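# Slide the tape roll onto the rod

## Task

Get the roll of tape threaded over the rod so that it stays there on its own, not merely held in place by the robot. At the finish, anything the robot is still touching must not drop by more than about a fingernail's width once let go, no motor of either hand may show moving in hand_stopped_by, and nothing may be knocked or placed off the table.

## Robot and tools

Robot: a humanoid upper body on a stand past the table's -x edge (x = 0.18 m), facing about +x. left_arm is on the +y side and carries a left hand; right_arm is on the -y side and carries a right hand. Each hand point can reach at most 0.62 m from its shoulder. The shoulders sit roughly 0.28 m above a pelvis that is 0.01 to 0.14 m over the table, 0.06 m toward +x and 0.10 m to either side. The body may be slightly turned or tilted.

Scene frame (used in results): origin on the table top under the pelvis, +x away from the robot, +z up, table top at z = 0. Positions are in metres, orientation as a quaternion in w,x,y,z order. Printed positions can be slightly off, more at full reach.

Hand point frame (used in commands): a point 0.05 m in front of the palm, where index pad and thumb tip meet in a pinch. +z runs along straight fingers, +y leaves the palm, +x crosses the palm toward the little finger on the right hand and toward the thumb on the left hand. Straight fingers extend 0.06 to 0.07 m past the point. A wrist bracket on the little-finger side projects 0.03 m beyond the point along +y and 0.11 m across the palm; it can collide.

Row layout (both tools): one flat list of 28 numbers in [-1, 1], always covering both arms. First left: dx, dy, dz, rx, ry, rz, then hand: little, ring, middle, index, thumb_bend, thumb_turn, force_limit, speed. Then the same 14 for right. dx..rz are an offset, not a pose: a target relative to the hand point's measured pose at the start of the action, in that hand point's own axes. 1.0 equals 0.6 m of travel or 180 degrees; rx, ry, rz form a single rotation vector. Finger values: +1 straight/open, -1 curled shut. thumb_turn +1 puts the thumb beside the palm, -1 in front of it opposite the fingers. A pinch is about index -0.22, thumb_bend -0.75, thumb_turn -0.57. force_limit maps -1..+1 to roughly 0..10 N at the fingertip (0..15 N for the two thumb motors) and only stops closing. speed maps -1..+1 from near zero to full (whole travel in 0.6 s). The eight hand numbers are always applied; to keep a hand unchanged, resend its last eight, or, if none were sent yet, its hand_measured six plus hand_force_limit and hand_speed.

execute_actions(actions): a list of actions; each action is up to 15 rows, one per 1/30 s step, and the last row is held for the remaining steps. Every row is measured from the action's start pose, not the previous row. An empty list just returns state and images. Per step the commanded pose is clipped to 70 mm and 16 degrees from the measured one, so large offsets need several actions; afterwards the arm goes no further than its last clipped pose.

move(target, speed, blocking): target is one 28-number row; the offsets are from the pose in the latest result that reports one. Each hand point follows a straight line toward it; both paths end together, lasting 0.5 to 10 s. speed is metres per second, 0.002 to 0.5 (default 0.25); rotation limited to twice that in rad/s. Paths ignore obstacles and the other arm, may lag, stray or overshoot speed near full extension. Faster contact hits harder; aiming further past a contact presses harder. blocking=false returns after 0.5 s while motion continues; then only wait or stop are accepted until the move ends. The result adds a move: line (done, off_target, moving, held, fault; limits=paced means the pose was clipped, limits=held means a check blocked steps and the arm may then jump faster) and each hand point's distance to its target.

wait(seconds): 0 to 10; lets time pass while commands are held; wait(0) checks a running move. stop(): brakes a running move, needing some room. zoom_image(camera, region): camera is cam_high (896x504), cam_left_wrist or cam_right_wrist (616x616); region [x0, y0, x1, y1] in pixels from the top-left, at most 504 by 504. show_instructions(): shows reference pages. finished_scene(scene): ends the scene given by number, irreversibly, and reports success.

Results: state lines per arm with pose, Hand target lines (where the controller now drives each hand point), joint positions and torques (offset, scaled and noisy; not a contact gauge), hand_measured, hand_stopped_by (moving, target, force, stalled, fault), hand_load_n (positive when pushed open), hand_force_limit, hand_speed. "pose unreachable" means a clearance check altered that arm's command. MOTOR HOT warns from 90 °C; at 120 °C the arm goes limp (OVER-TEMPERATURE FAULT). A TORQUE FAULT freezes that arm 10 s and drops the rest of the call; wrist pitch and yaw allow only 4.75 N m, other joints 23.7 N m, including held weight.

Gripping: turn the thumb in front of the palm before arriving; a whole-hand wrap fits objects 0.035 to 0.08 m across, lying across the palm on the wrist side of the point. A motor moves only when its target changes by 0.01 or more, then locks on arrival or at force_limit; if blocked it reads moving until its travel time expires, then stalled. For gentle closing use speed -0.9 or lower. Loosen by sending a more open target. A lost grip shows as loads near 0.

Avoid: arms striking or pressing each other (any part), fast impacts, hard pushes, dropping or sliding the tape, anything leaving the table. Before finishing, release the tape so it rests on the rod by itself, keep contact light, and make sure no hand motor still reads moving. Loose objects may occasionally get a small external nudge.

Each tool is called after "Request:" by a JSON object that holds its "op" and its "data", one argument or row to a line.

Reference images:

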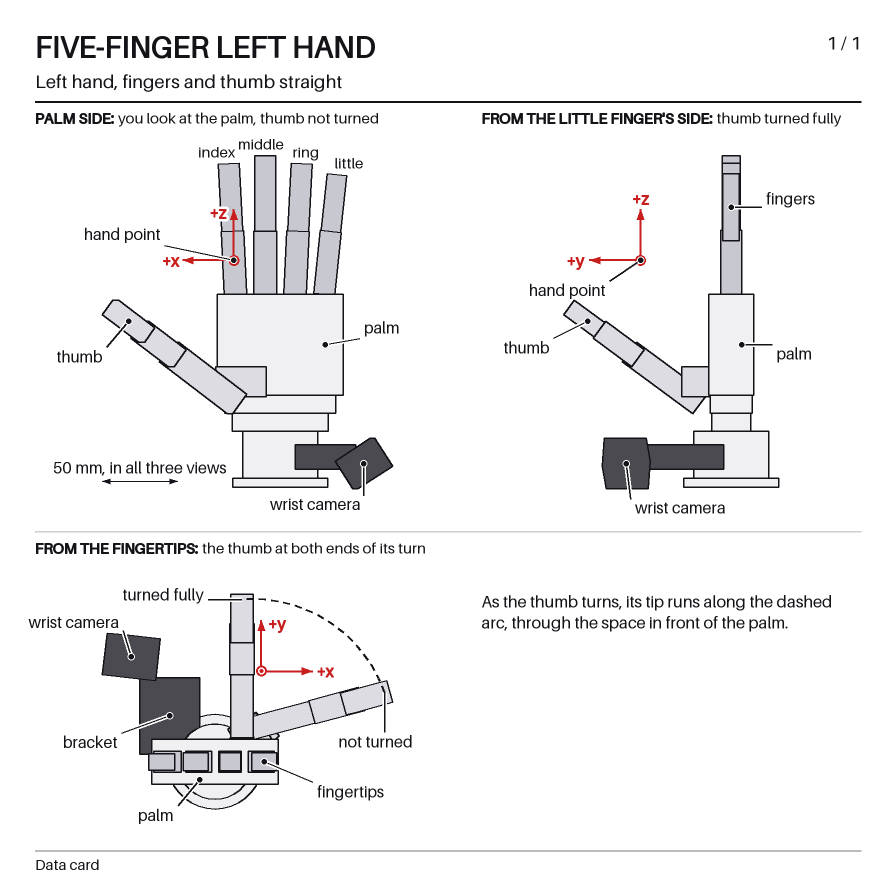

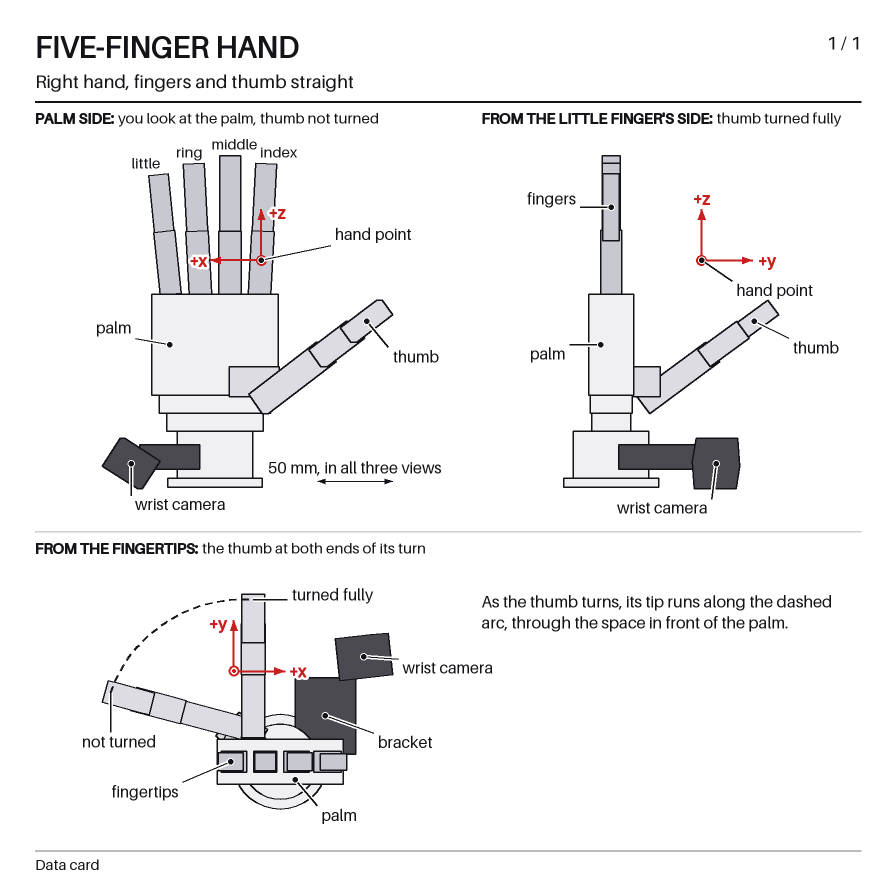

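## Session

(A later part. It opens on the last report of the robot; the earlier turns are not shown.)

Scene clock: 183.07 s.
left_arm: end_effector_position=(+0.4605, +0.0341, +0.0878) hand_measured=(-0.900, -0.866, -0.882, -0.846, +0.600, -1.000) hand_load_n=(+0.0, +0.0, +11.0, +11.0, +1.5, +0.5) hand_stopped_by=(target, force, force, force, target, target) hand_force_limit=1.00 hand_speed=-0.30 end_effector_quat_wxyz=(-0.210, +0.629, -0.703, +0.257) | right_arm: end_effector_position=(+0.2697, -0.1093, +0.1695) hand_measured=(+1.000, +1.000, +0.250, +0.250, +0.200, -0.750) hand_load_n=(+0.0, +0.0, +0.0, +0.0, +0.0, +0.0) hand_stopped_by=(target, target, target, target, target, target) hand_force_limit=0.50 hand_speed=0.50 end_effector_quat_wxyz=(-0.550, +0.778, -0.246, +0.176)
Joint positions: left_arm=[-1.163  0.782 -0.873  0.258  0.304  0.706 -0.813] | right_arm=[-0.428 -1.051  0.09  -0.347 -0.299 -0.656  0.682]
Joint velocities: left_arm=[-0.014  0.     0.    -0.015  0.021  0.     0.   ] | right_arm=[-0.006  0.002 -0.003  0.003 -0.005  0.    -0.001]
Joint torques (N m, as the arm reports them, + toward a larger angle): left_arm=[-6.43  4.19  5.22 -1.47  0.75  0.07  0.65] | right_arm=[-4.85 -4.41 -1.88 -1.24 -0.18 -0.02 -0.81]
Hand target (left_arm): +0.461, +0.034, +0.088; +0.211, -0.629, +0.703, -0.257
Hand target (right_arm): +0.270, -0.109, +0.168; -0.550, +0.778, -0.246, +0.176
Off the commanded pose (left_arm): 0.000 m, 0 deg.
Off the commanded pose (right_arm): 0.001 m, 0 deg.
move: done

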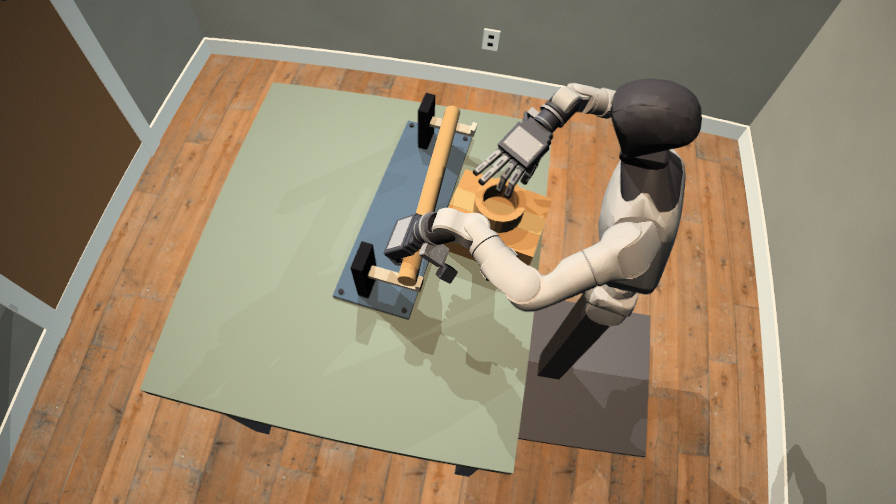

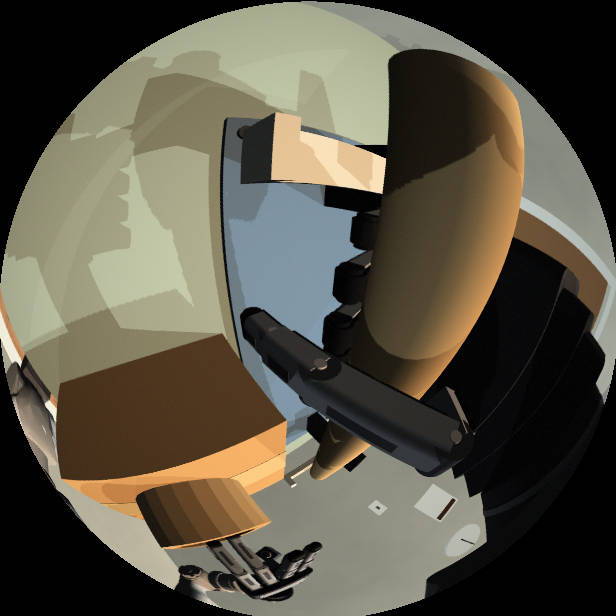

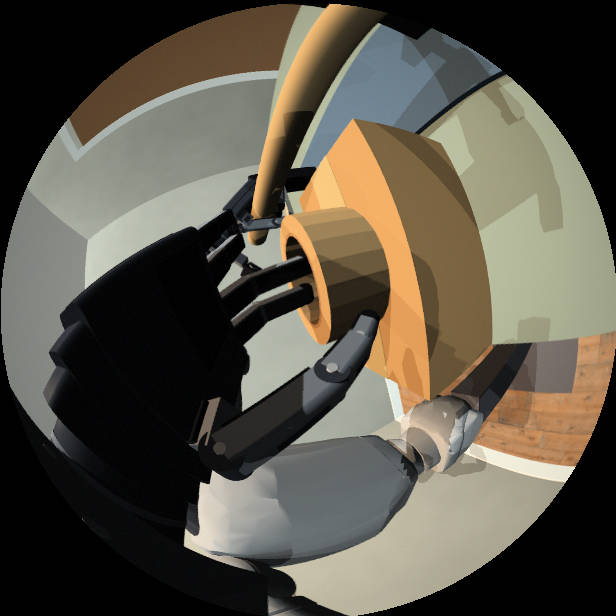

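Request:
{"op": "move", "data": {
  "target": [0,0,0,0,0,0,-0.9,-0.9,-1,-1,-0.5,-1,1,-0.3, -0.005,0.033,0.04,0,0,0,1,1,0.25,0.25,-0.05,-0.85,0.5,0.5],
  "speed": 0.05
}}

Request:
{"op": "zoom_image", "data": {
  "camera": "cam_high",
  "region": [450, 130, 570, 240]
}}

Scene clock: 192.43 s.
left_arm: end_effector_position=(+0.4605, +0.0341, +0.0878) hand_measured=(-0.900, -0.866, -0.882, -0.846, +0.332, -1.000) hand_load_n=(+0.0, +0.0, +11.0, +11.0, +14.5, +5.0) hand_stopped_by=(target, force, force, force, force, target) hand_force_limit=1.00 hand_speed=-0.30 end_effector_quat_wxyz=(-0.210, +0.629, -0.703, +0.257) | right_arm: end_effector_position=(+0.2759, -0.0963, +0.1423) hand_measured=(+1.000, +1.000, +0.250, +0.250, -0.050, -0.850) hand_load_n=(+0.0, +0.0, +0.0, +0.0, +0.5, +0.0) hand_stopped_by=(target, target, target, target, target, target) hand_force_limit=0.50 hand_speed=0.50 end_effector_quat_wxyz=(-0.548, +0.780, -0.247, +0.176)
Joint positions: left_arm=[-1.163  0.782 -0.873  0.258  0.304  0.706 -0.813] | right_arm=[-0.433 -0.941  0.168 -0.307 -0.459 -0.662  0.634]
Joint velocities: left_arm=[ 0.002  0.    -0.014  0.003  0.009  0.     0.   ] | right_arm=[ 0.    -0.002  0.    -0.014  0.009 -0.001  0.   ]
Joint torques (N m, as the arm reports them, + toward a larger angle): left_arm=[-6.68  4.02  5.41 -1.61  0.38  0.04  0.66] | right_arm=[-5.64 -3.87 -1.31 -1.02 -0.33 -0.03 -0.87]
Hand target (left_arm): +0.460, +0.034, +0.088; +0.210, -0.629, +0.703, -0.257
Hand target (right_arm): +0.277, -0.095, +0.142; -0.550, +0.779, -0.246, +0.176
Off the commanded pose (left_arm): 0.000 m, 0 deg.
Off the commanded pose (right_arm): 0.002 m, 0 deg.
move: done

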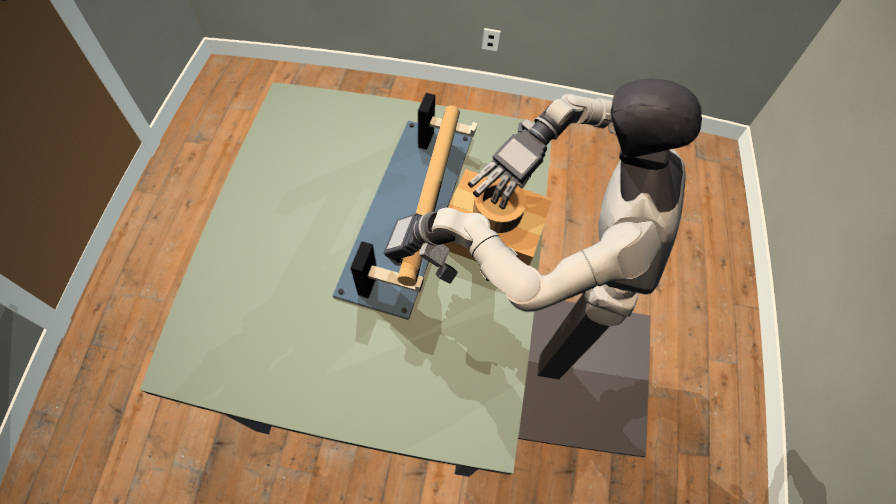

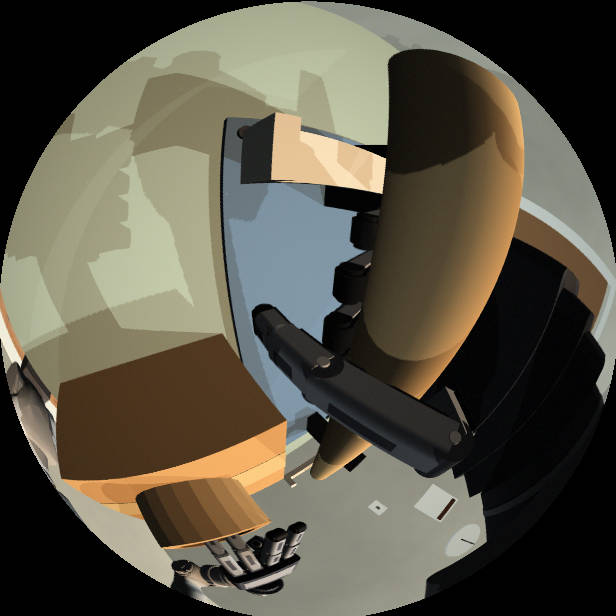

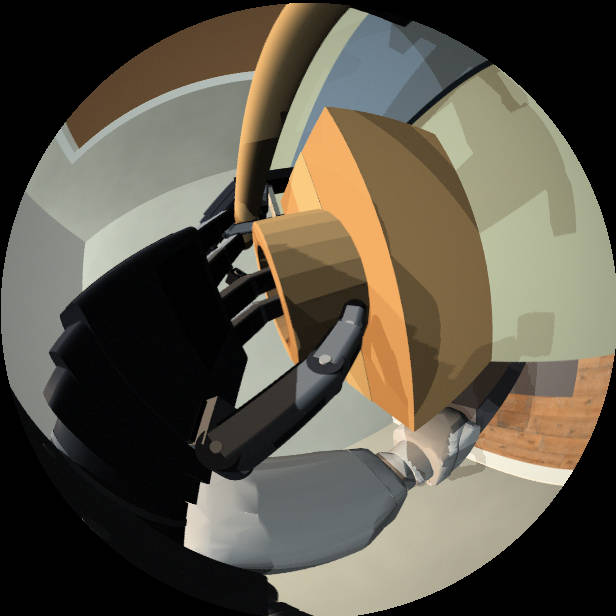

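Region (450, 130, 570, 240) of cam_high's 896x504 image, scaled by 4.200, with more detail than that image has; it fills the top 462 rows of this view, and the rest is white.

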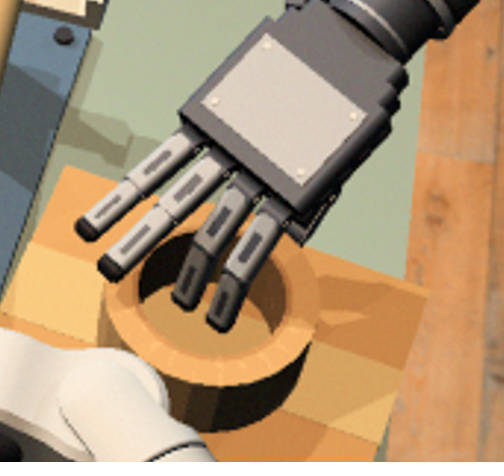

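Request:
{"op": "move", "data": {
  "target": [0,0,0,0,0,0,-0.9,-0.9,-1,-1,-0.5,-1,1,-0.3, 0,0.004,-0.008,0,0,0,1,1,-0.6,-0.6,-0.35,-0.85,0.7,-0.5],
  "speed": 0.05
}}

Scene clock: 199.43 s.
left_arm: end_effector_position=(+0.4605, +0.0341, +0.0878) hand_measured=(-0.900, -0.866, -0.882, -0.846, +0.332, -1.000) hand_load_n=(+0.0, +0.0, +11.0, +11.0, +14.5, +5.0) hand_stopped_by=(target, force, force, force, force, target) hand_force_limit=1.00 hand_speed=-0.30 end_effector_quat_wxyz=(-0.210, +0.629, -0.703, +0.257) | right_arm: end_effector_position=(+0.2723, -0.1001, +0.1405) hand_measured=(+1.000, +1.000, -0.066, -0.074, -0.238, -0.850) hand_load_n=(+0.0, +0.0, +9.5, +11.0, +13.0, +2.0) hand_stopped_by=(target, target, force, force, force, target) hand_force_limit=0.70 hand_speed=-0.50 end_effector_quat_wxyz=(-0.547, +0.781, -0.247, +0.175)
Joint positions: left_arm=[-1.163  0.782 -0.873  0.258  0.304  0.706 -0.813] | right_arm=[-0.41  -0.953  0.15  -0.305 -0.456 -0.683  0.627]
Joint velocities: left_arm=[ 0.005 -0.002  0.014  0.003  0.     0.     0.   ] | right_arm=[ 0.     0.003 -0.002  0.008  0.008  0.     0.   ]
Joint torques (N m, as the arm reports them, + toward a larger angle): left_arm=[-6.59  4.16  5.46 -1.66  0.76  0.    0.69] | right_arm=[-5.17 -4.6  -2.02 -0.76 -0.22 -0.06 -0.84]
Hand target (left_arm): +0.460, +0.034, +0.088; +0.210, -0.629, +0.703, -0.257
Hand target (right_arm): +0.273, -0.101, +0.142; -0.548, +0.779, -0.247, +0.176
Off the commanded pose (left_arm): 0.000 m, 0 deg.
Off the commanded pose (right_arm): 0.001 m, 0 deg.
move: done

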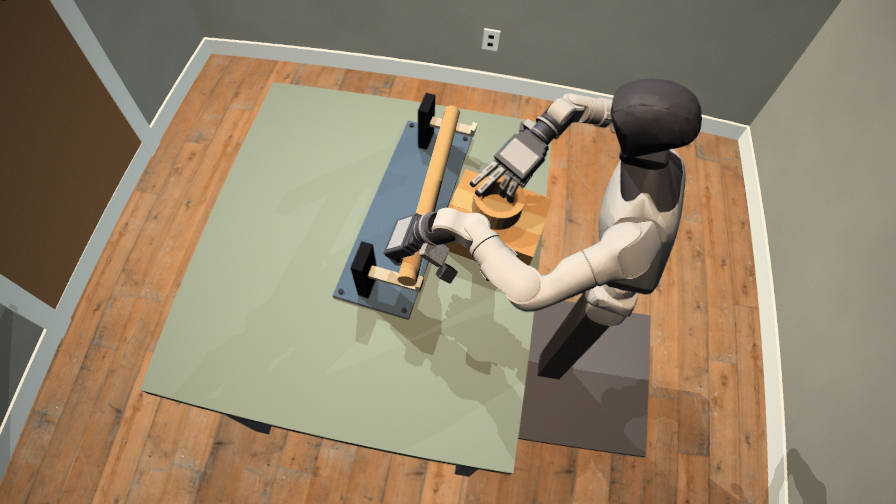

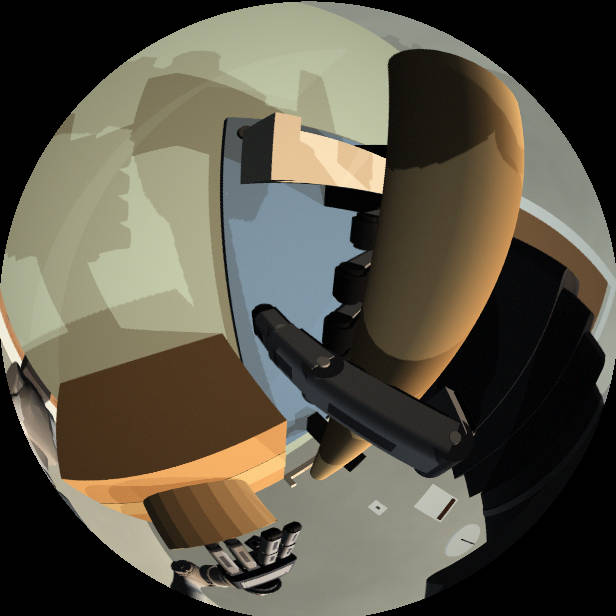

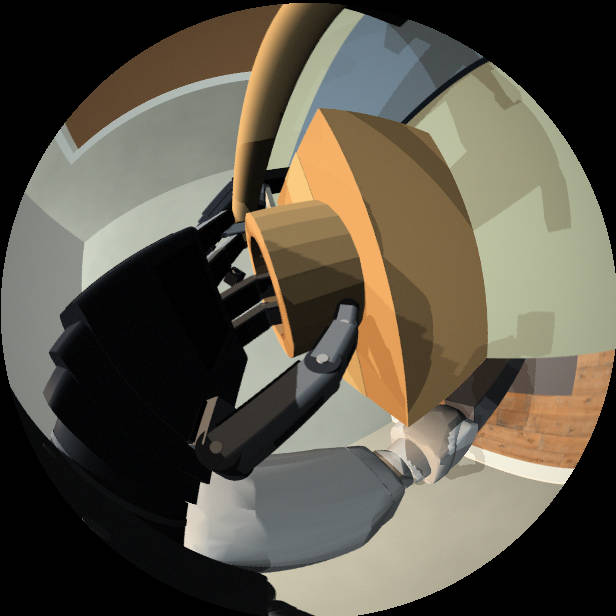

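Request:
{"op": "move", "data": {
  "target": [0,-0.064,-0.077,0,0.021,-0.018,-0.9,-0.9,-1,-1,-0.5,-1,1,-0.3, 0.048,-0.102,-0.11,0,0,0,1,1,-0.6,-0.6,-0.35,-0.85,0.7,-0.5],
  "speed": 0.1
}}

Scene clock: 209.73 s.
left_arm: end_effector_position=(+0.4626, +0.0372, +0.1478) hand_measured=(-0.900, -0.866, -0.882, -0.846, +0.332, -1.000) hand_load_n=(+0.0, +0.0, +12.0, +13.0, +13.0, +6.0) hand_stopped_by=(target, force, force, force, force, target) hand_force_limit=1.00 hand_speed=-0.30 end_effector_quat_wxyz=(-0.182, +0.641, -0.690, +0.283) | right_arm: end_effector_position=(+0.2723, -0.1475, +0.2219) hand_measured=(+1.000, +1.000, -0.066, -0.074, -0.238, -0.850) hand_load_n=(+0.0, +0.0, +9.0, +10.5, +13.5, +1.5) hand_stopped_by=(target, target, force, force, force, target) hand_force_limit=0.70 hand_speed=-0.50 end_effector_quat_wxyz=(-0.547, +0.781, -0.247, +0.175)
Joint positions: left_arm=[-1.236  0.908 -0.767  0.174  0.241  0.7   -0.964] | right_arm=[-0.542 -1.269  0.021 -0.183  0.025 -0.77   0.794]
Joint velocities: left_arm=[ 0.008 -0.006 -0.011 -0.008  0.009  0.    -0.005] | right_arm=[-0.015 -0.017  0.     0.005 -0.008 -0.004  0.007]
Joint torques (N m, as the arm reports them, + toward a larger angle): left_arm=[-6.54  4.84  5.86 -1.47  0.24 -0.1   0.65] | right_arm=[-5.81 -6.   -2.87 -0.1   0.29 -0.02 -1.1 ]
Hand target (left_arm): +0.461, +0.036, +0.147; -0.179, +0.640, -0.691, +0.283
Hand target (right_arm): +0.272, -0.148, +0.222; -0.547, +0.781, -0.247, +0.173
Off the commanded pose (left_arm): 0.002 m, 0 deg.
Off the commanded pose (right_arm): 0.003 m, 0 deg.
move: done

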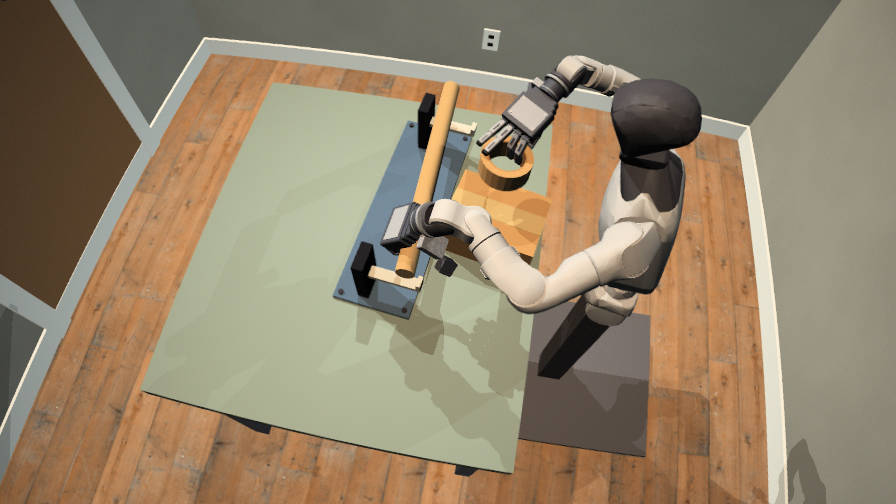

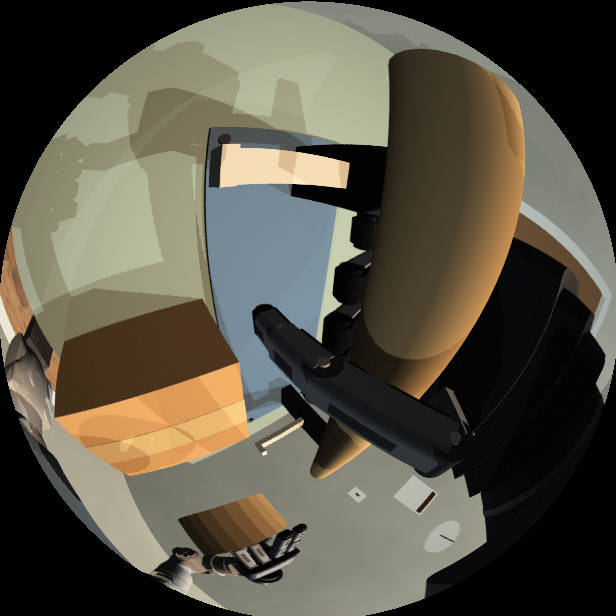

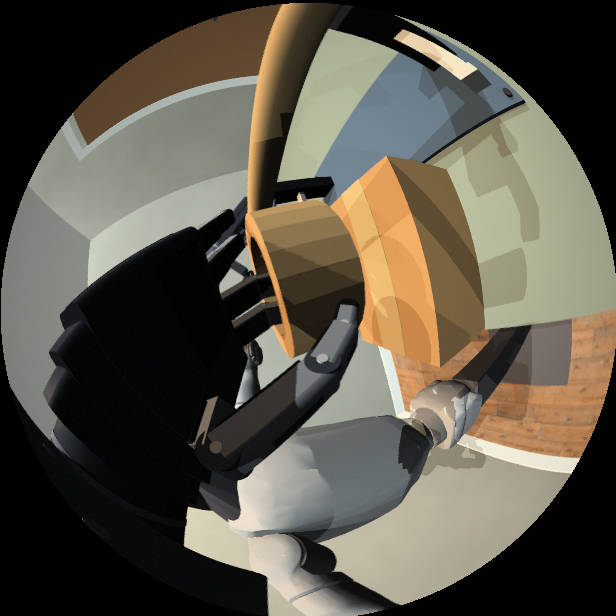

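Request:
{"op": "move", "data": {
  "target": [-0.213,-0.018,-0.145,0,0,0,-0.9,-0.9,-1,-1,-0.5,-1,1,-0.3, 0.128,-0.037,-0.183,0.247,0.077,0.512,1,1,-0.6,-0.6,-0.35,-0.85,0.7,-0.5],
  "speed": 0.3
}}

Scene clock: 237.07 s.
left_arm: end_effector_position=(+0.4326, +0.1789, +0.2048) hand_measured=(-0.900, -0.866, -0.882, -0.846, +0.332, -1.000) hand_load_n=(+0.0, +0.0, +12.0, +13.0, +13.0, +6.0) hand_stopped_by=(target, force, force, force, force, target) hand_force_limit=1.00 hand_speed=-0.30 end_effector_quat_wxyz=(-0.182, +0.643, -0.688, +0.282) | right_arm: end_effector_position=(+0.2792, -0.2794, +0.2789) hand_measured=(+1.000, +1.000, -0.066, -0.074, -0.238, -0.850) hand_load_n=(+0.0, +0.0, +7.0, +10.5, +15.0, +2.5) hand_stopped_by=(target, target, force, force, force, target) hand_force_limit=0.70 hand_speed=-0.50 end_effector_quat_wxyz=(+0.697, -0.106, +0.703, +0.095)
Joint positions: left_arm=[-0.949  1.454 -0.471  0.259 -0.047  0.152 -1.049] | right_arm=[ 0.451 -1.228 -0.414 -0.131  1.252 -0.252  0.592]
Joint velocities: left_arm=[-0.002 -0.012 -0.005  0.     0.005  0.     0.   ] | right_arm=[-0.005  0.008 -0.002 -0.005 -0.006  0.003 -0.002]
Joint torques (N m, as the arm reports them, + toward a larger angle): left_arm=[-4.31  7.41  6.41 -0.31 -0.83 -0.03  0.64] | right_arm=[-3.23 -5.69 -3.06 -1.03  0.07 -0.93 -0.35]
Hand target (left_arm): +0.432, +0.178, +0.205; -0.179, +0.644, -0.688, +0.282
Hand target (right_arm): +0.279, -0.280, +0.279; +0.697, -0.103, +0.703, +0.096
Off the commanded pose (left_arm): 0.004 m, 0 deg.
Off the commanded pose (right_arm): 0.010 m, 2 deg.
move: off_target (left_arm, right_arm)

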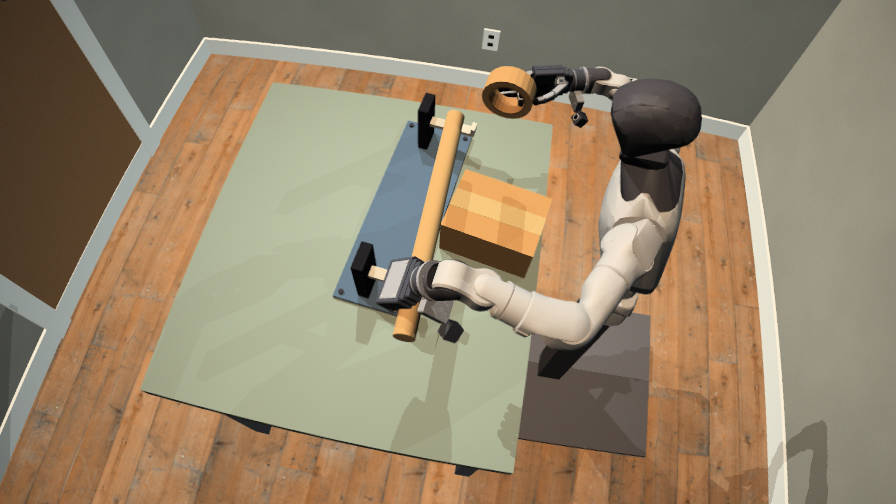

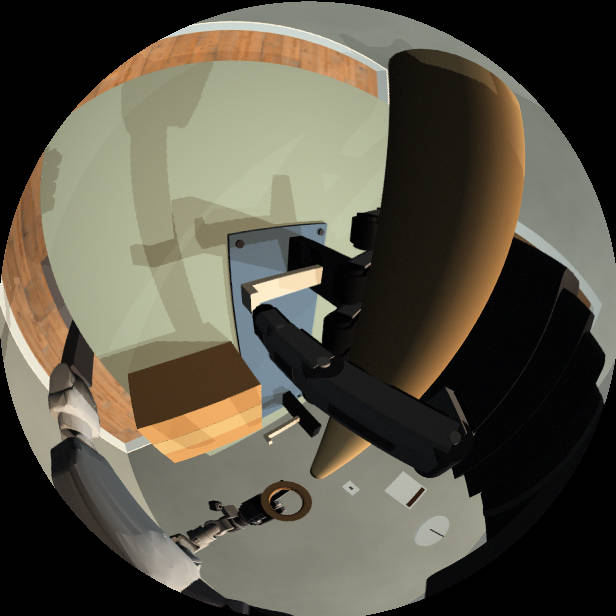

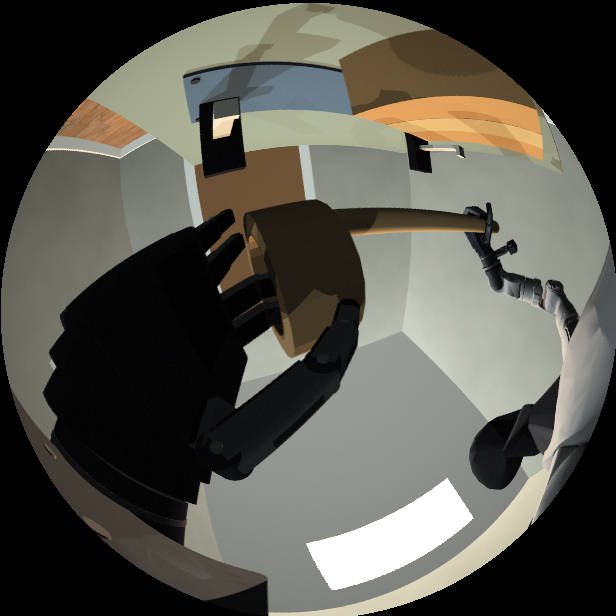

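Request:
{"op": "move", "data": {
  "target": [0.008,0.023,-0.05,0,0,0,-0.9,-0.9,-1,-1,-0.5,-1,1,-0.3, -0.012,-0.03,0.104,0,0,0,1,1,-0.6,-0.6,-0.35,-0.85,0.7,-0.5],
  "speed": 0.12
}}

Request:
{"op": "zoom_image", "data": {
  "camera": "cam_high",
  "region": [420, 40, 560, 160]
}}

Request:
{"op": "zoom_image", "data": {
  "camera": "cam_left_wrist",
  "region": [260, 430, 380, 550]
}}

Scene clock: 251.37 s.
left_arm: end_effector_position=(+0.4021, +0.1789, +0.2193) hand_measured=(-0.900, -0.866, -0.882, -0.846, +0.332, -1.000) hand_load_n=(+0.0, +0.0, +12.0, +13.0, +13.0, +6.0) hand_stopped_by=(target, force, force, force, force, target) hand_force_limit=1.00 hand_speed=-0.30 end_effector_quat_wxyz=(-0.178, +0.644, -0.687, +0.284) | right_arm: end_effector_position=(+0.3451, -0.2735, +0.2855) hand_measured=(+1.000, +1.000, -0.066, -0.074, -0.238, -0.850) hand_load_n=(+0.0, +0.0, +7.0, +10.5, +15.0, +2.5) hand_stopped_by=(target, target, force, force, force, target) hand_force_limit=0.70 hand_speed=-0.50 end_effector_quat_wxyz=(+0.695, -0.108, +0.704, +0.101)
Joint positions: left_arm=[-0.64   1.59  -0.181  0.036 -0.151  0.242 -1.053] | right_arm=[-0.088 -1.307 -0.049  0.036  1.246 -0.12   0.5  ]
Joint velocities: left_arm=[-0.008 -0.006  0.011 -0.012 -0.011  0.     0.002] | right_arm=[-0.005  0.012  0.002  0.012 -0.002  0.     0.   ]
Joint torques (N m, as the arm reports them, + toward a larger angle): left_arm=[-3.57  7.76  6.47 -0.46  0.06  0.21  0.76] | right_arm=[-5.77 -7.46 -2.85 -0.54 -0.13 -1.22 -0.07]
Hand target (left_arm): +0.403, +0.180, +0.219; -0.182, +0.644, -0.687, +0.283
Hand target (right_arm): +0.345, -0.273, +0.285; +0.695, -0.110, +0.704, +0.100
Off the commanded pose (left_arm): 0.001 m, 1 deg.
Off the commanded pose (right_arm): 0.006 m, 1 deg.
joint sent to its limit (left arm) — the command would take joint 2 (shoulder roll) past its upper limit, so that joint was sent only as far as its limit.
move: off_target (right_arm)

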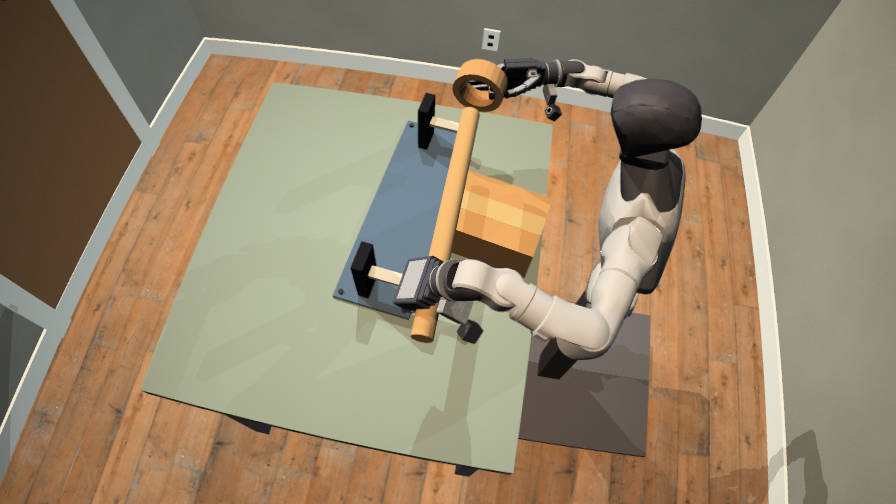

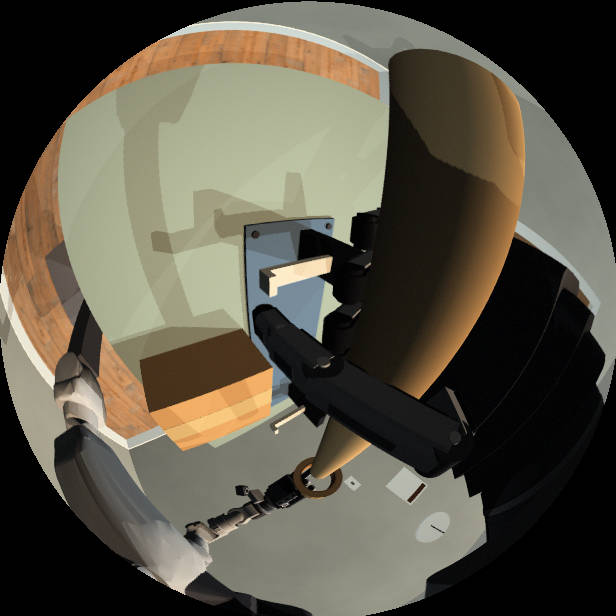

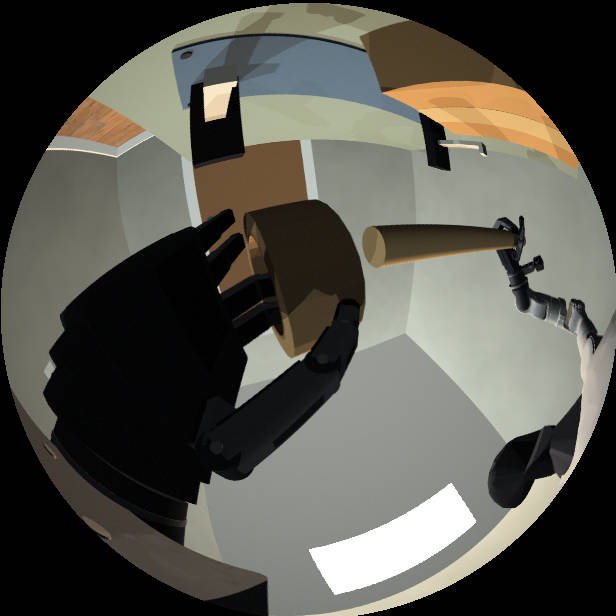

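Region (420, 40, 560, 160) of cam_high's 896x504 image, scaled by 3.600, with more detail than that image has; it fills the top 432 rows of this view, and the rest is white.

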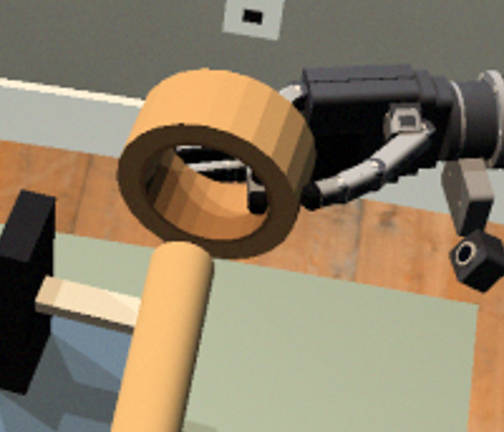

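Region (260, 430, 380, 550) of cam_left_wrist's 616x616 image, scaled by 4.200, with more detail than that image has.

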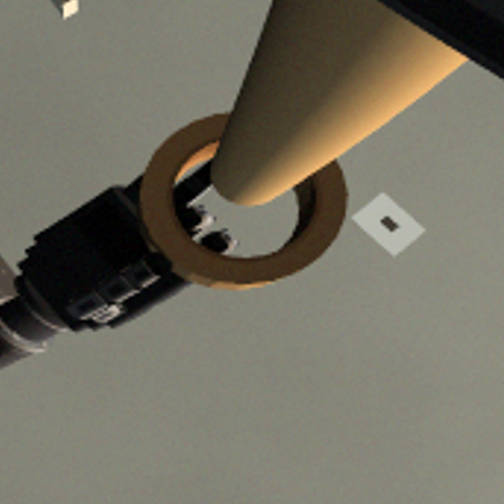

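Request:
{"op": "move", "data": {
  "target": [0.066,-0.001,0.01,0,0,0,-0.9,-0.9,-1,-1,-0.5,-1,1,-0.3, 0.025,0.003,-0.01,0,0,0,1,1,-0.6,-0.6,-0.35,-0.85,0.7,-0.5],
  "speed": 0.08
}}

Request:
{"op": "zoom_image", "data": {
  "camera": "cam_left_wrist",
  "region": [260, 430, 380, 550]
}}

Request:
{"op": "zoom_image", "data": {
  "camera": "cam_high",
  "region": [420, 40, 560, 160]
}}

Scene clock: 261.33 s.
left_arm: end_effector_position=(+0.4017, +0.1374, +0.2204) hand_measured=(-0.900, -0.866, -0.882, -0.846, +0.332, -1.000) hand_load_n=(+0.0, +0.0, +12.0, +13.0, +13.0, +6.0) hand_stopped_by=(target, force, force, force, force, target) hand_force_limit=1.00 hand_speed=-0.30 end_effector_quat_wxyz=(-0.177, +0.643, -0.688, +0.286) | right_arm: end_effector_position=(+0.3394, -0.2745, +0.2721) hand_measured=(+1.000, +1.000, -0.066, -0.074, -0.238, -0.850) hand_load_n=(+0.0, +0.0, +7.0, +10.5, +15.0, +2.5) hand_stopped_by=(target, target, force, force, force, target) hand_force_limit=0.70 hand_speed=-0.50 end_effector_quat_wxyz=(+0.696, -0.107, +0.703, +0.101)
Joint positions: left_arm=[-0.832  1.51  -0.304 -0.158 -0.083  0.512 -1.085] | right_arm=[-0.061 -1.267 -0.033  0.056  1.215 -0.172  0.518]
Joint velocities: left_arm=[-0.02   0.005 -0.003 -0.005 -0.003  0.     0.   ] | right_arm=[-0.009 -0.003 -0.008  0.    -0.008 -0.004  0.   ]
Joint torques (N m, as the arm reports them, + toward a larger angle): left_arm=[-4.47  6.59  5.99 -0.24  0.35  0.18  0.64] | right_arm=[-4.64 -7.23 -3.27 -1.02 -0.13 -1.14 -0.11]
Hand target (left_arm): +0.402, +0.138, +0.220; -0.178, +0.644, -0.688, +0.284
Hand target (right_arm): +0.339, -0.274, +0.271; +0.695, -0.108, +0.704, +0.100
Off the commanded pose (left_arm): 0.002 m, 0 deg.
Off the commanded pose (right_arm): 0.002 m, 0 deg.
move: done

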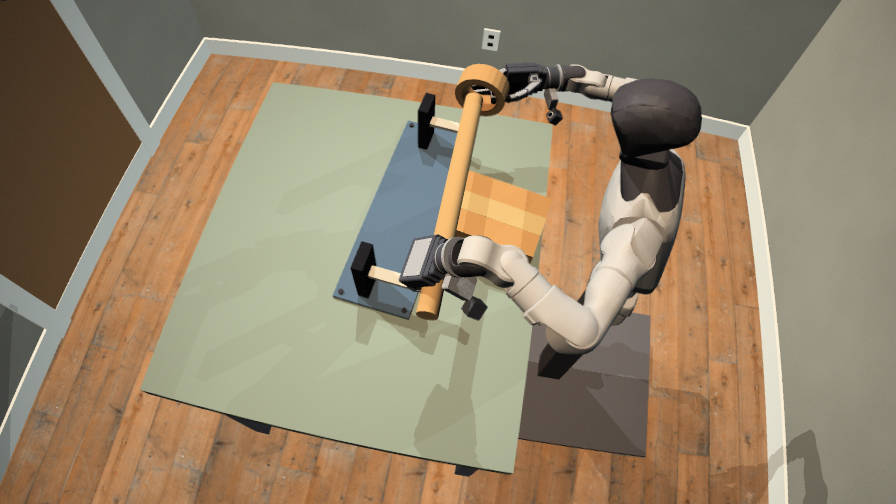

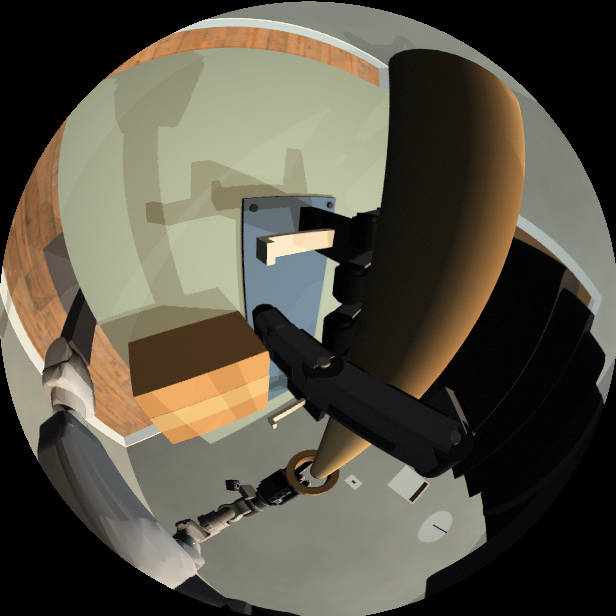

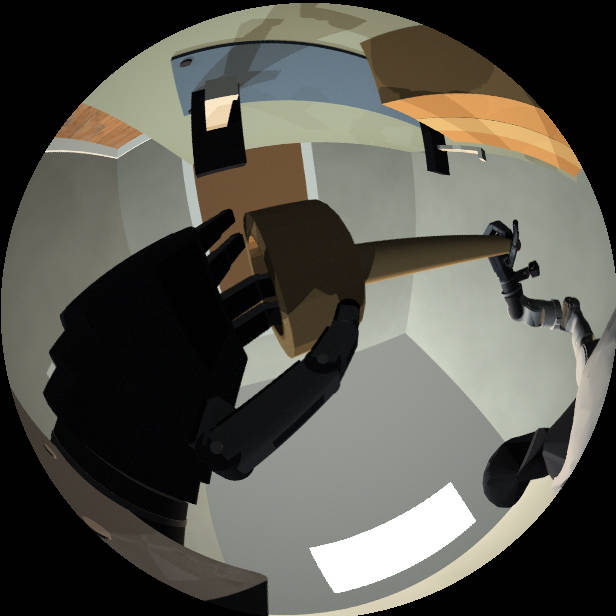

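Region (260, 430, 380, 550) of cam_left_wrist's 616x616 image, scaled by 4.200, with more detail than that image has.

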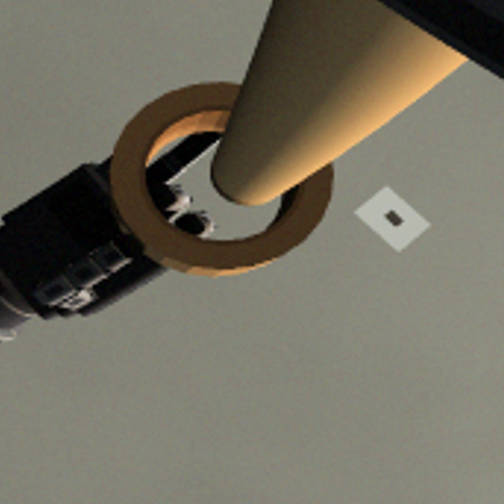

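Region (420, 40, 560, 160) of cam_high's 896x504 image, scaled by 3.600, with more detail than that image has; it fills the top 432 rows of this view, and the rest is white.

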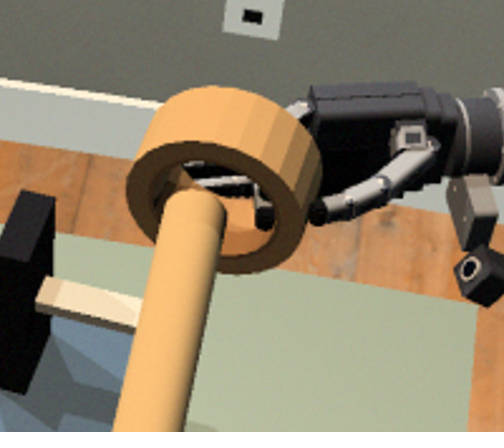

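Request:
{"op": "move", "data": {
  "target": [0.132,0.001,0.019,0,0,0,-0.9,-0.9,-1,-1,-0.5,-1,1,-0.3, 0.006,0,0,0,0,0,1,1,-0.6,-0.6,-0.35,-0.85,0.7,-0.5],
  "speed": 0.07
}}

Request:
{"op": "zoom_image", "data": {
  "camera": "cam_left_wrist",
  "region": [260, 410, 380, 530]
}}

Request:
{"op": "zoom_image", "data": {
  "camera": "cam_high",
  "region": [420, 40, 560, 160]
}}

Scene clock: 273.97 s.
left_arm: end_effector_position=(+0.3980, +0.0556, +0.2216) hand_measured=(-0.900, -0.866, -0.882, -0.846, +0.332, -1.000) hand_load_n=(+0.0, +0.0, +12.0, +13.0, +13.0, +6.0) hand_stopped_by=(target, force, force, force, force, target) hand_force_limit=1.00 hand_speed=-0.30 end_effector_quat_wxyz=(-0.175, +0.642, -0.689, +0.287) | right_arm: end_effector_position=(+0.3395, -0.2748, +0.2690) hand_measured=(+1.000, +1.000, -0.066, -0.074, -0.238, -0.850) hand_load_n=(+0.0, +0.0, +7.0, +10.5, +15.0, +2.5) hand_stopped_by=(target, target, force, force, force, target) hand_force_limit=0.70 hand_speed=-0.50 end_effector_quat_wxyz=(+0.696, -0.105, +0.703, +0.101)
Joint positions: left_arm=[-1.245  1.251 -0.638 -0.37   0.123  0.998 -1.196] | right_arm=[-0.066 -1.26  -0.018  0.065  1.212 -0.184  0.52 ]
Joint velocities: left_arm=[ 0.     0.003 -0.005 -0.006  0.014  0.001  0.   ] | right_arm=[-0.012  0.005  0.     0.     0.006 -0.003  0.   ]
Joint torques (N m, as the arm reports them, + toward a larger angle): left_arm=[-5.32  4.55  5.6  -0.36  1.38  0.28  0.66] | right_arm=[-5.2  -7.44 -3.24 -0.83 -0.14 -1.27 -0.06]
Hand target (left_arm): +0.399, +0.056, +0.222; -0.177, +0.642, -0.689, +0.287
Hand target (right_arm): +0.339, -0.275, +0.268; +0.696, -0.107, +0.703, +0.101
Off the commanded pose (left_arm): 0.002 m, 0 deg.
Off the commanded pose (right_arm): 0.001 m, 0 deg.
move: done

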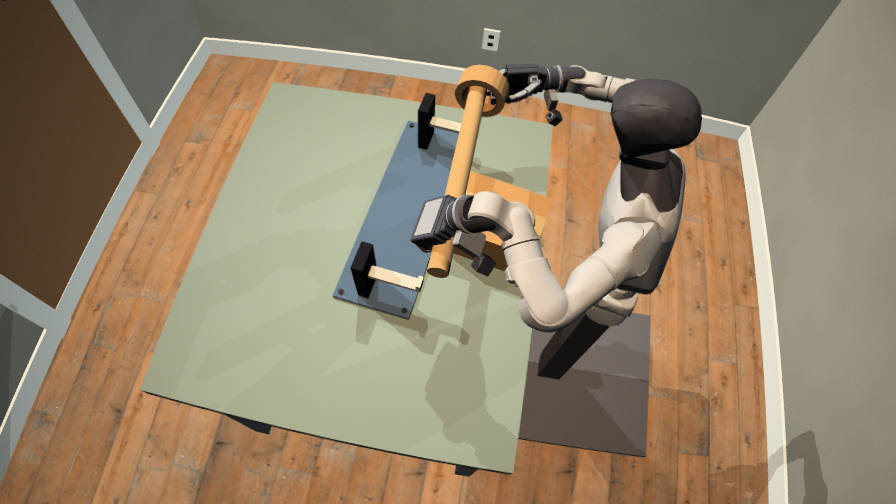

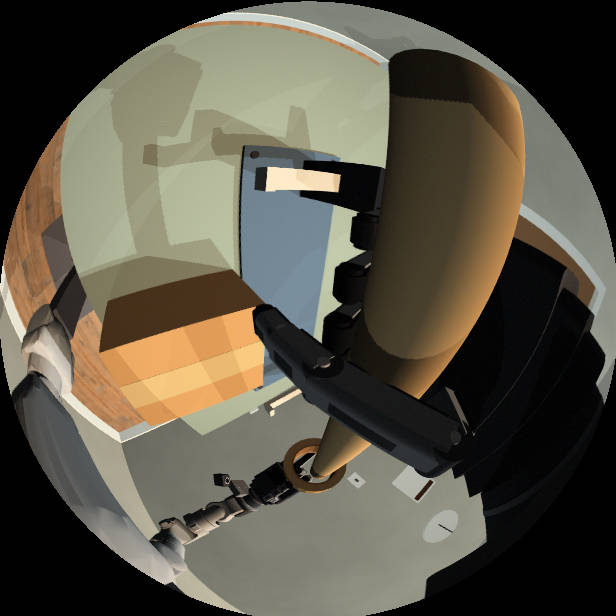

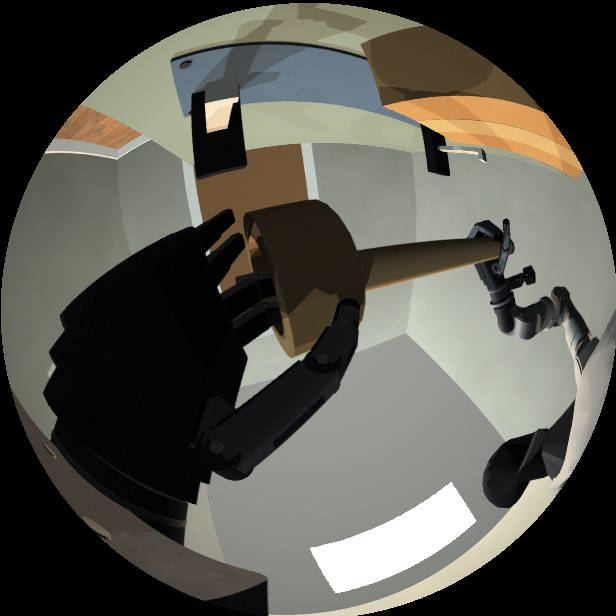

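Region (260, 410, 380, 530) of cam_left_wrist's 616x616 image, scaled by 4.200, with more detail than that image has.

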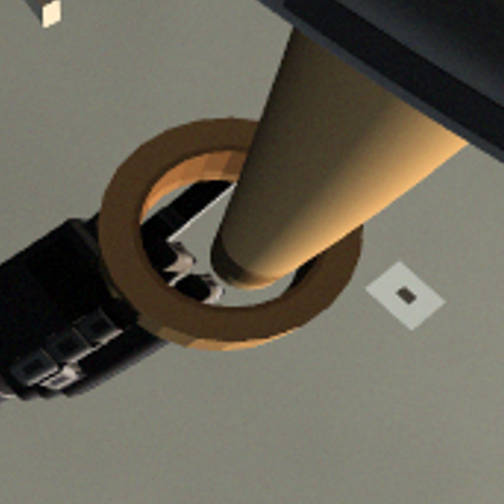

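Region (420, 40, 560, 160) of cam_high's 896x504 image, scaled by 3.600, with more detail than that image has; it fills the top 432 rows of this view, and the rest is white.

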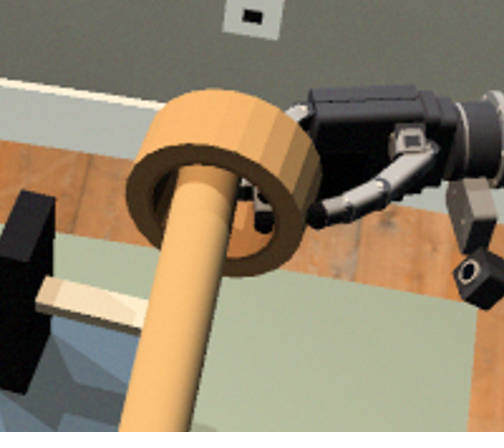

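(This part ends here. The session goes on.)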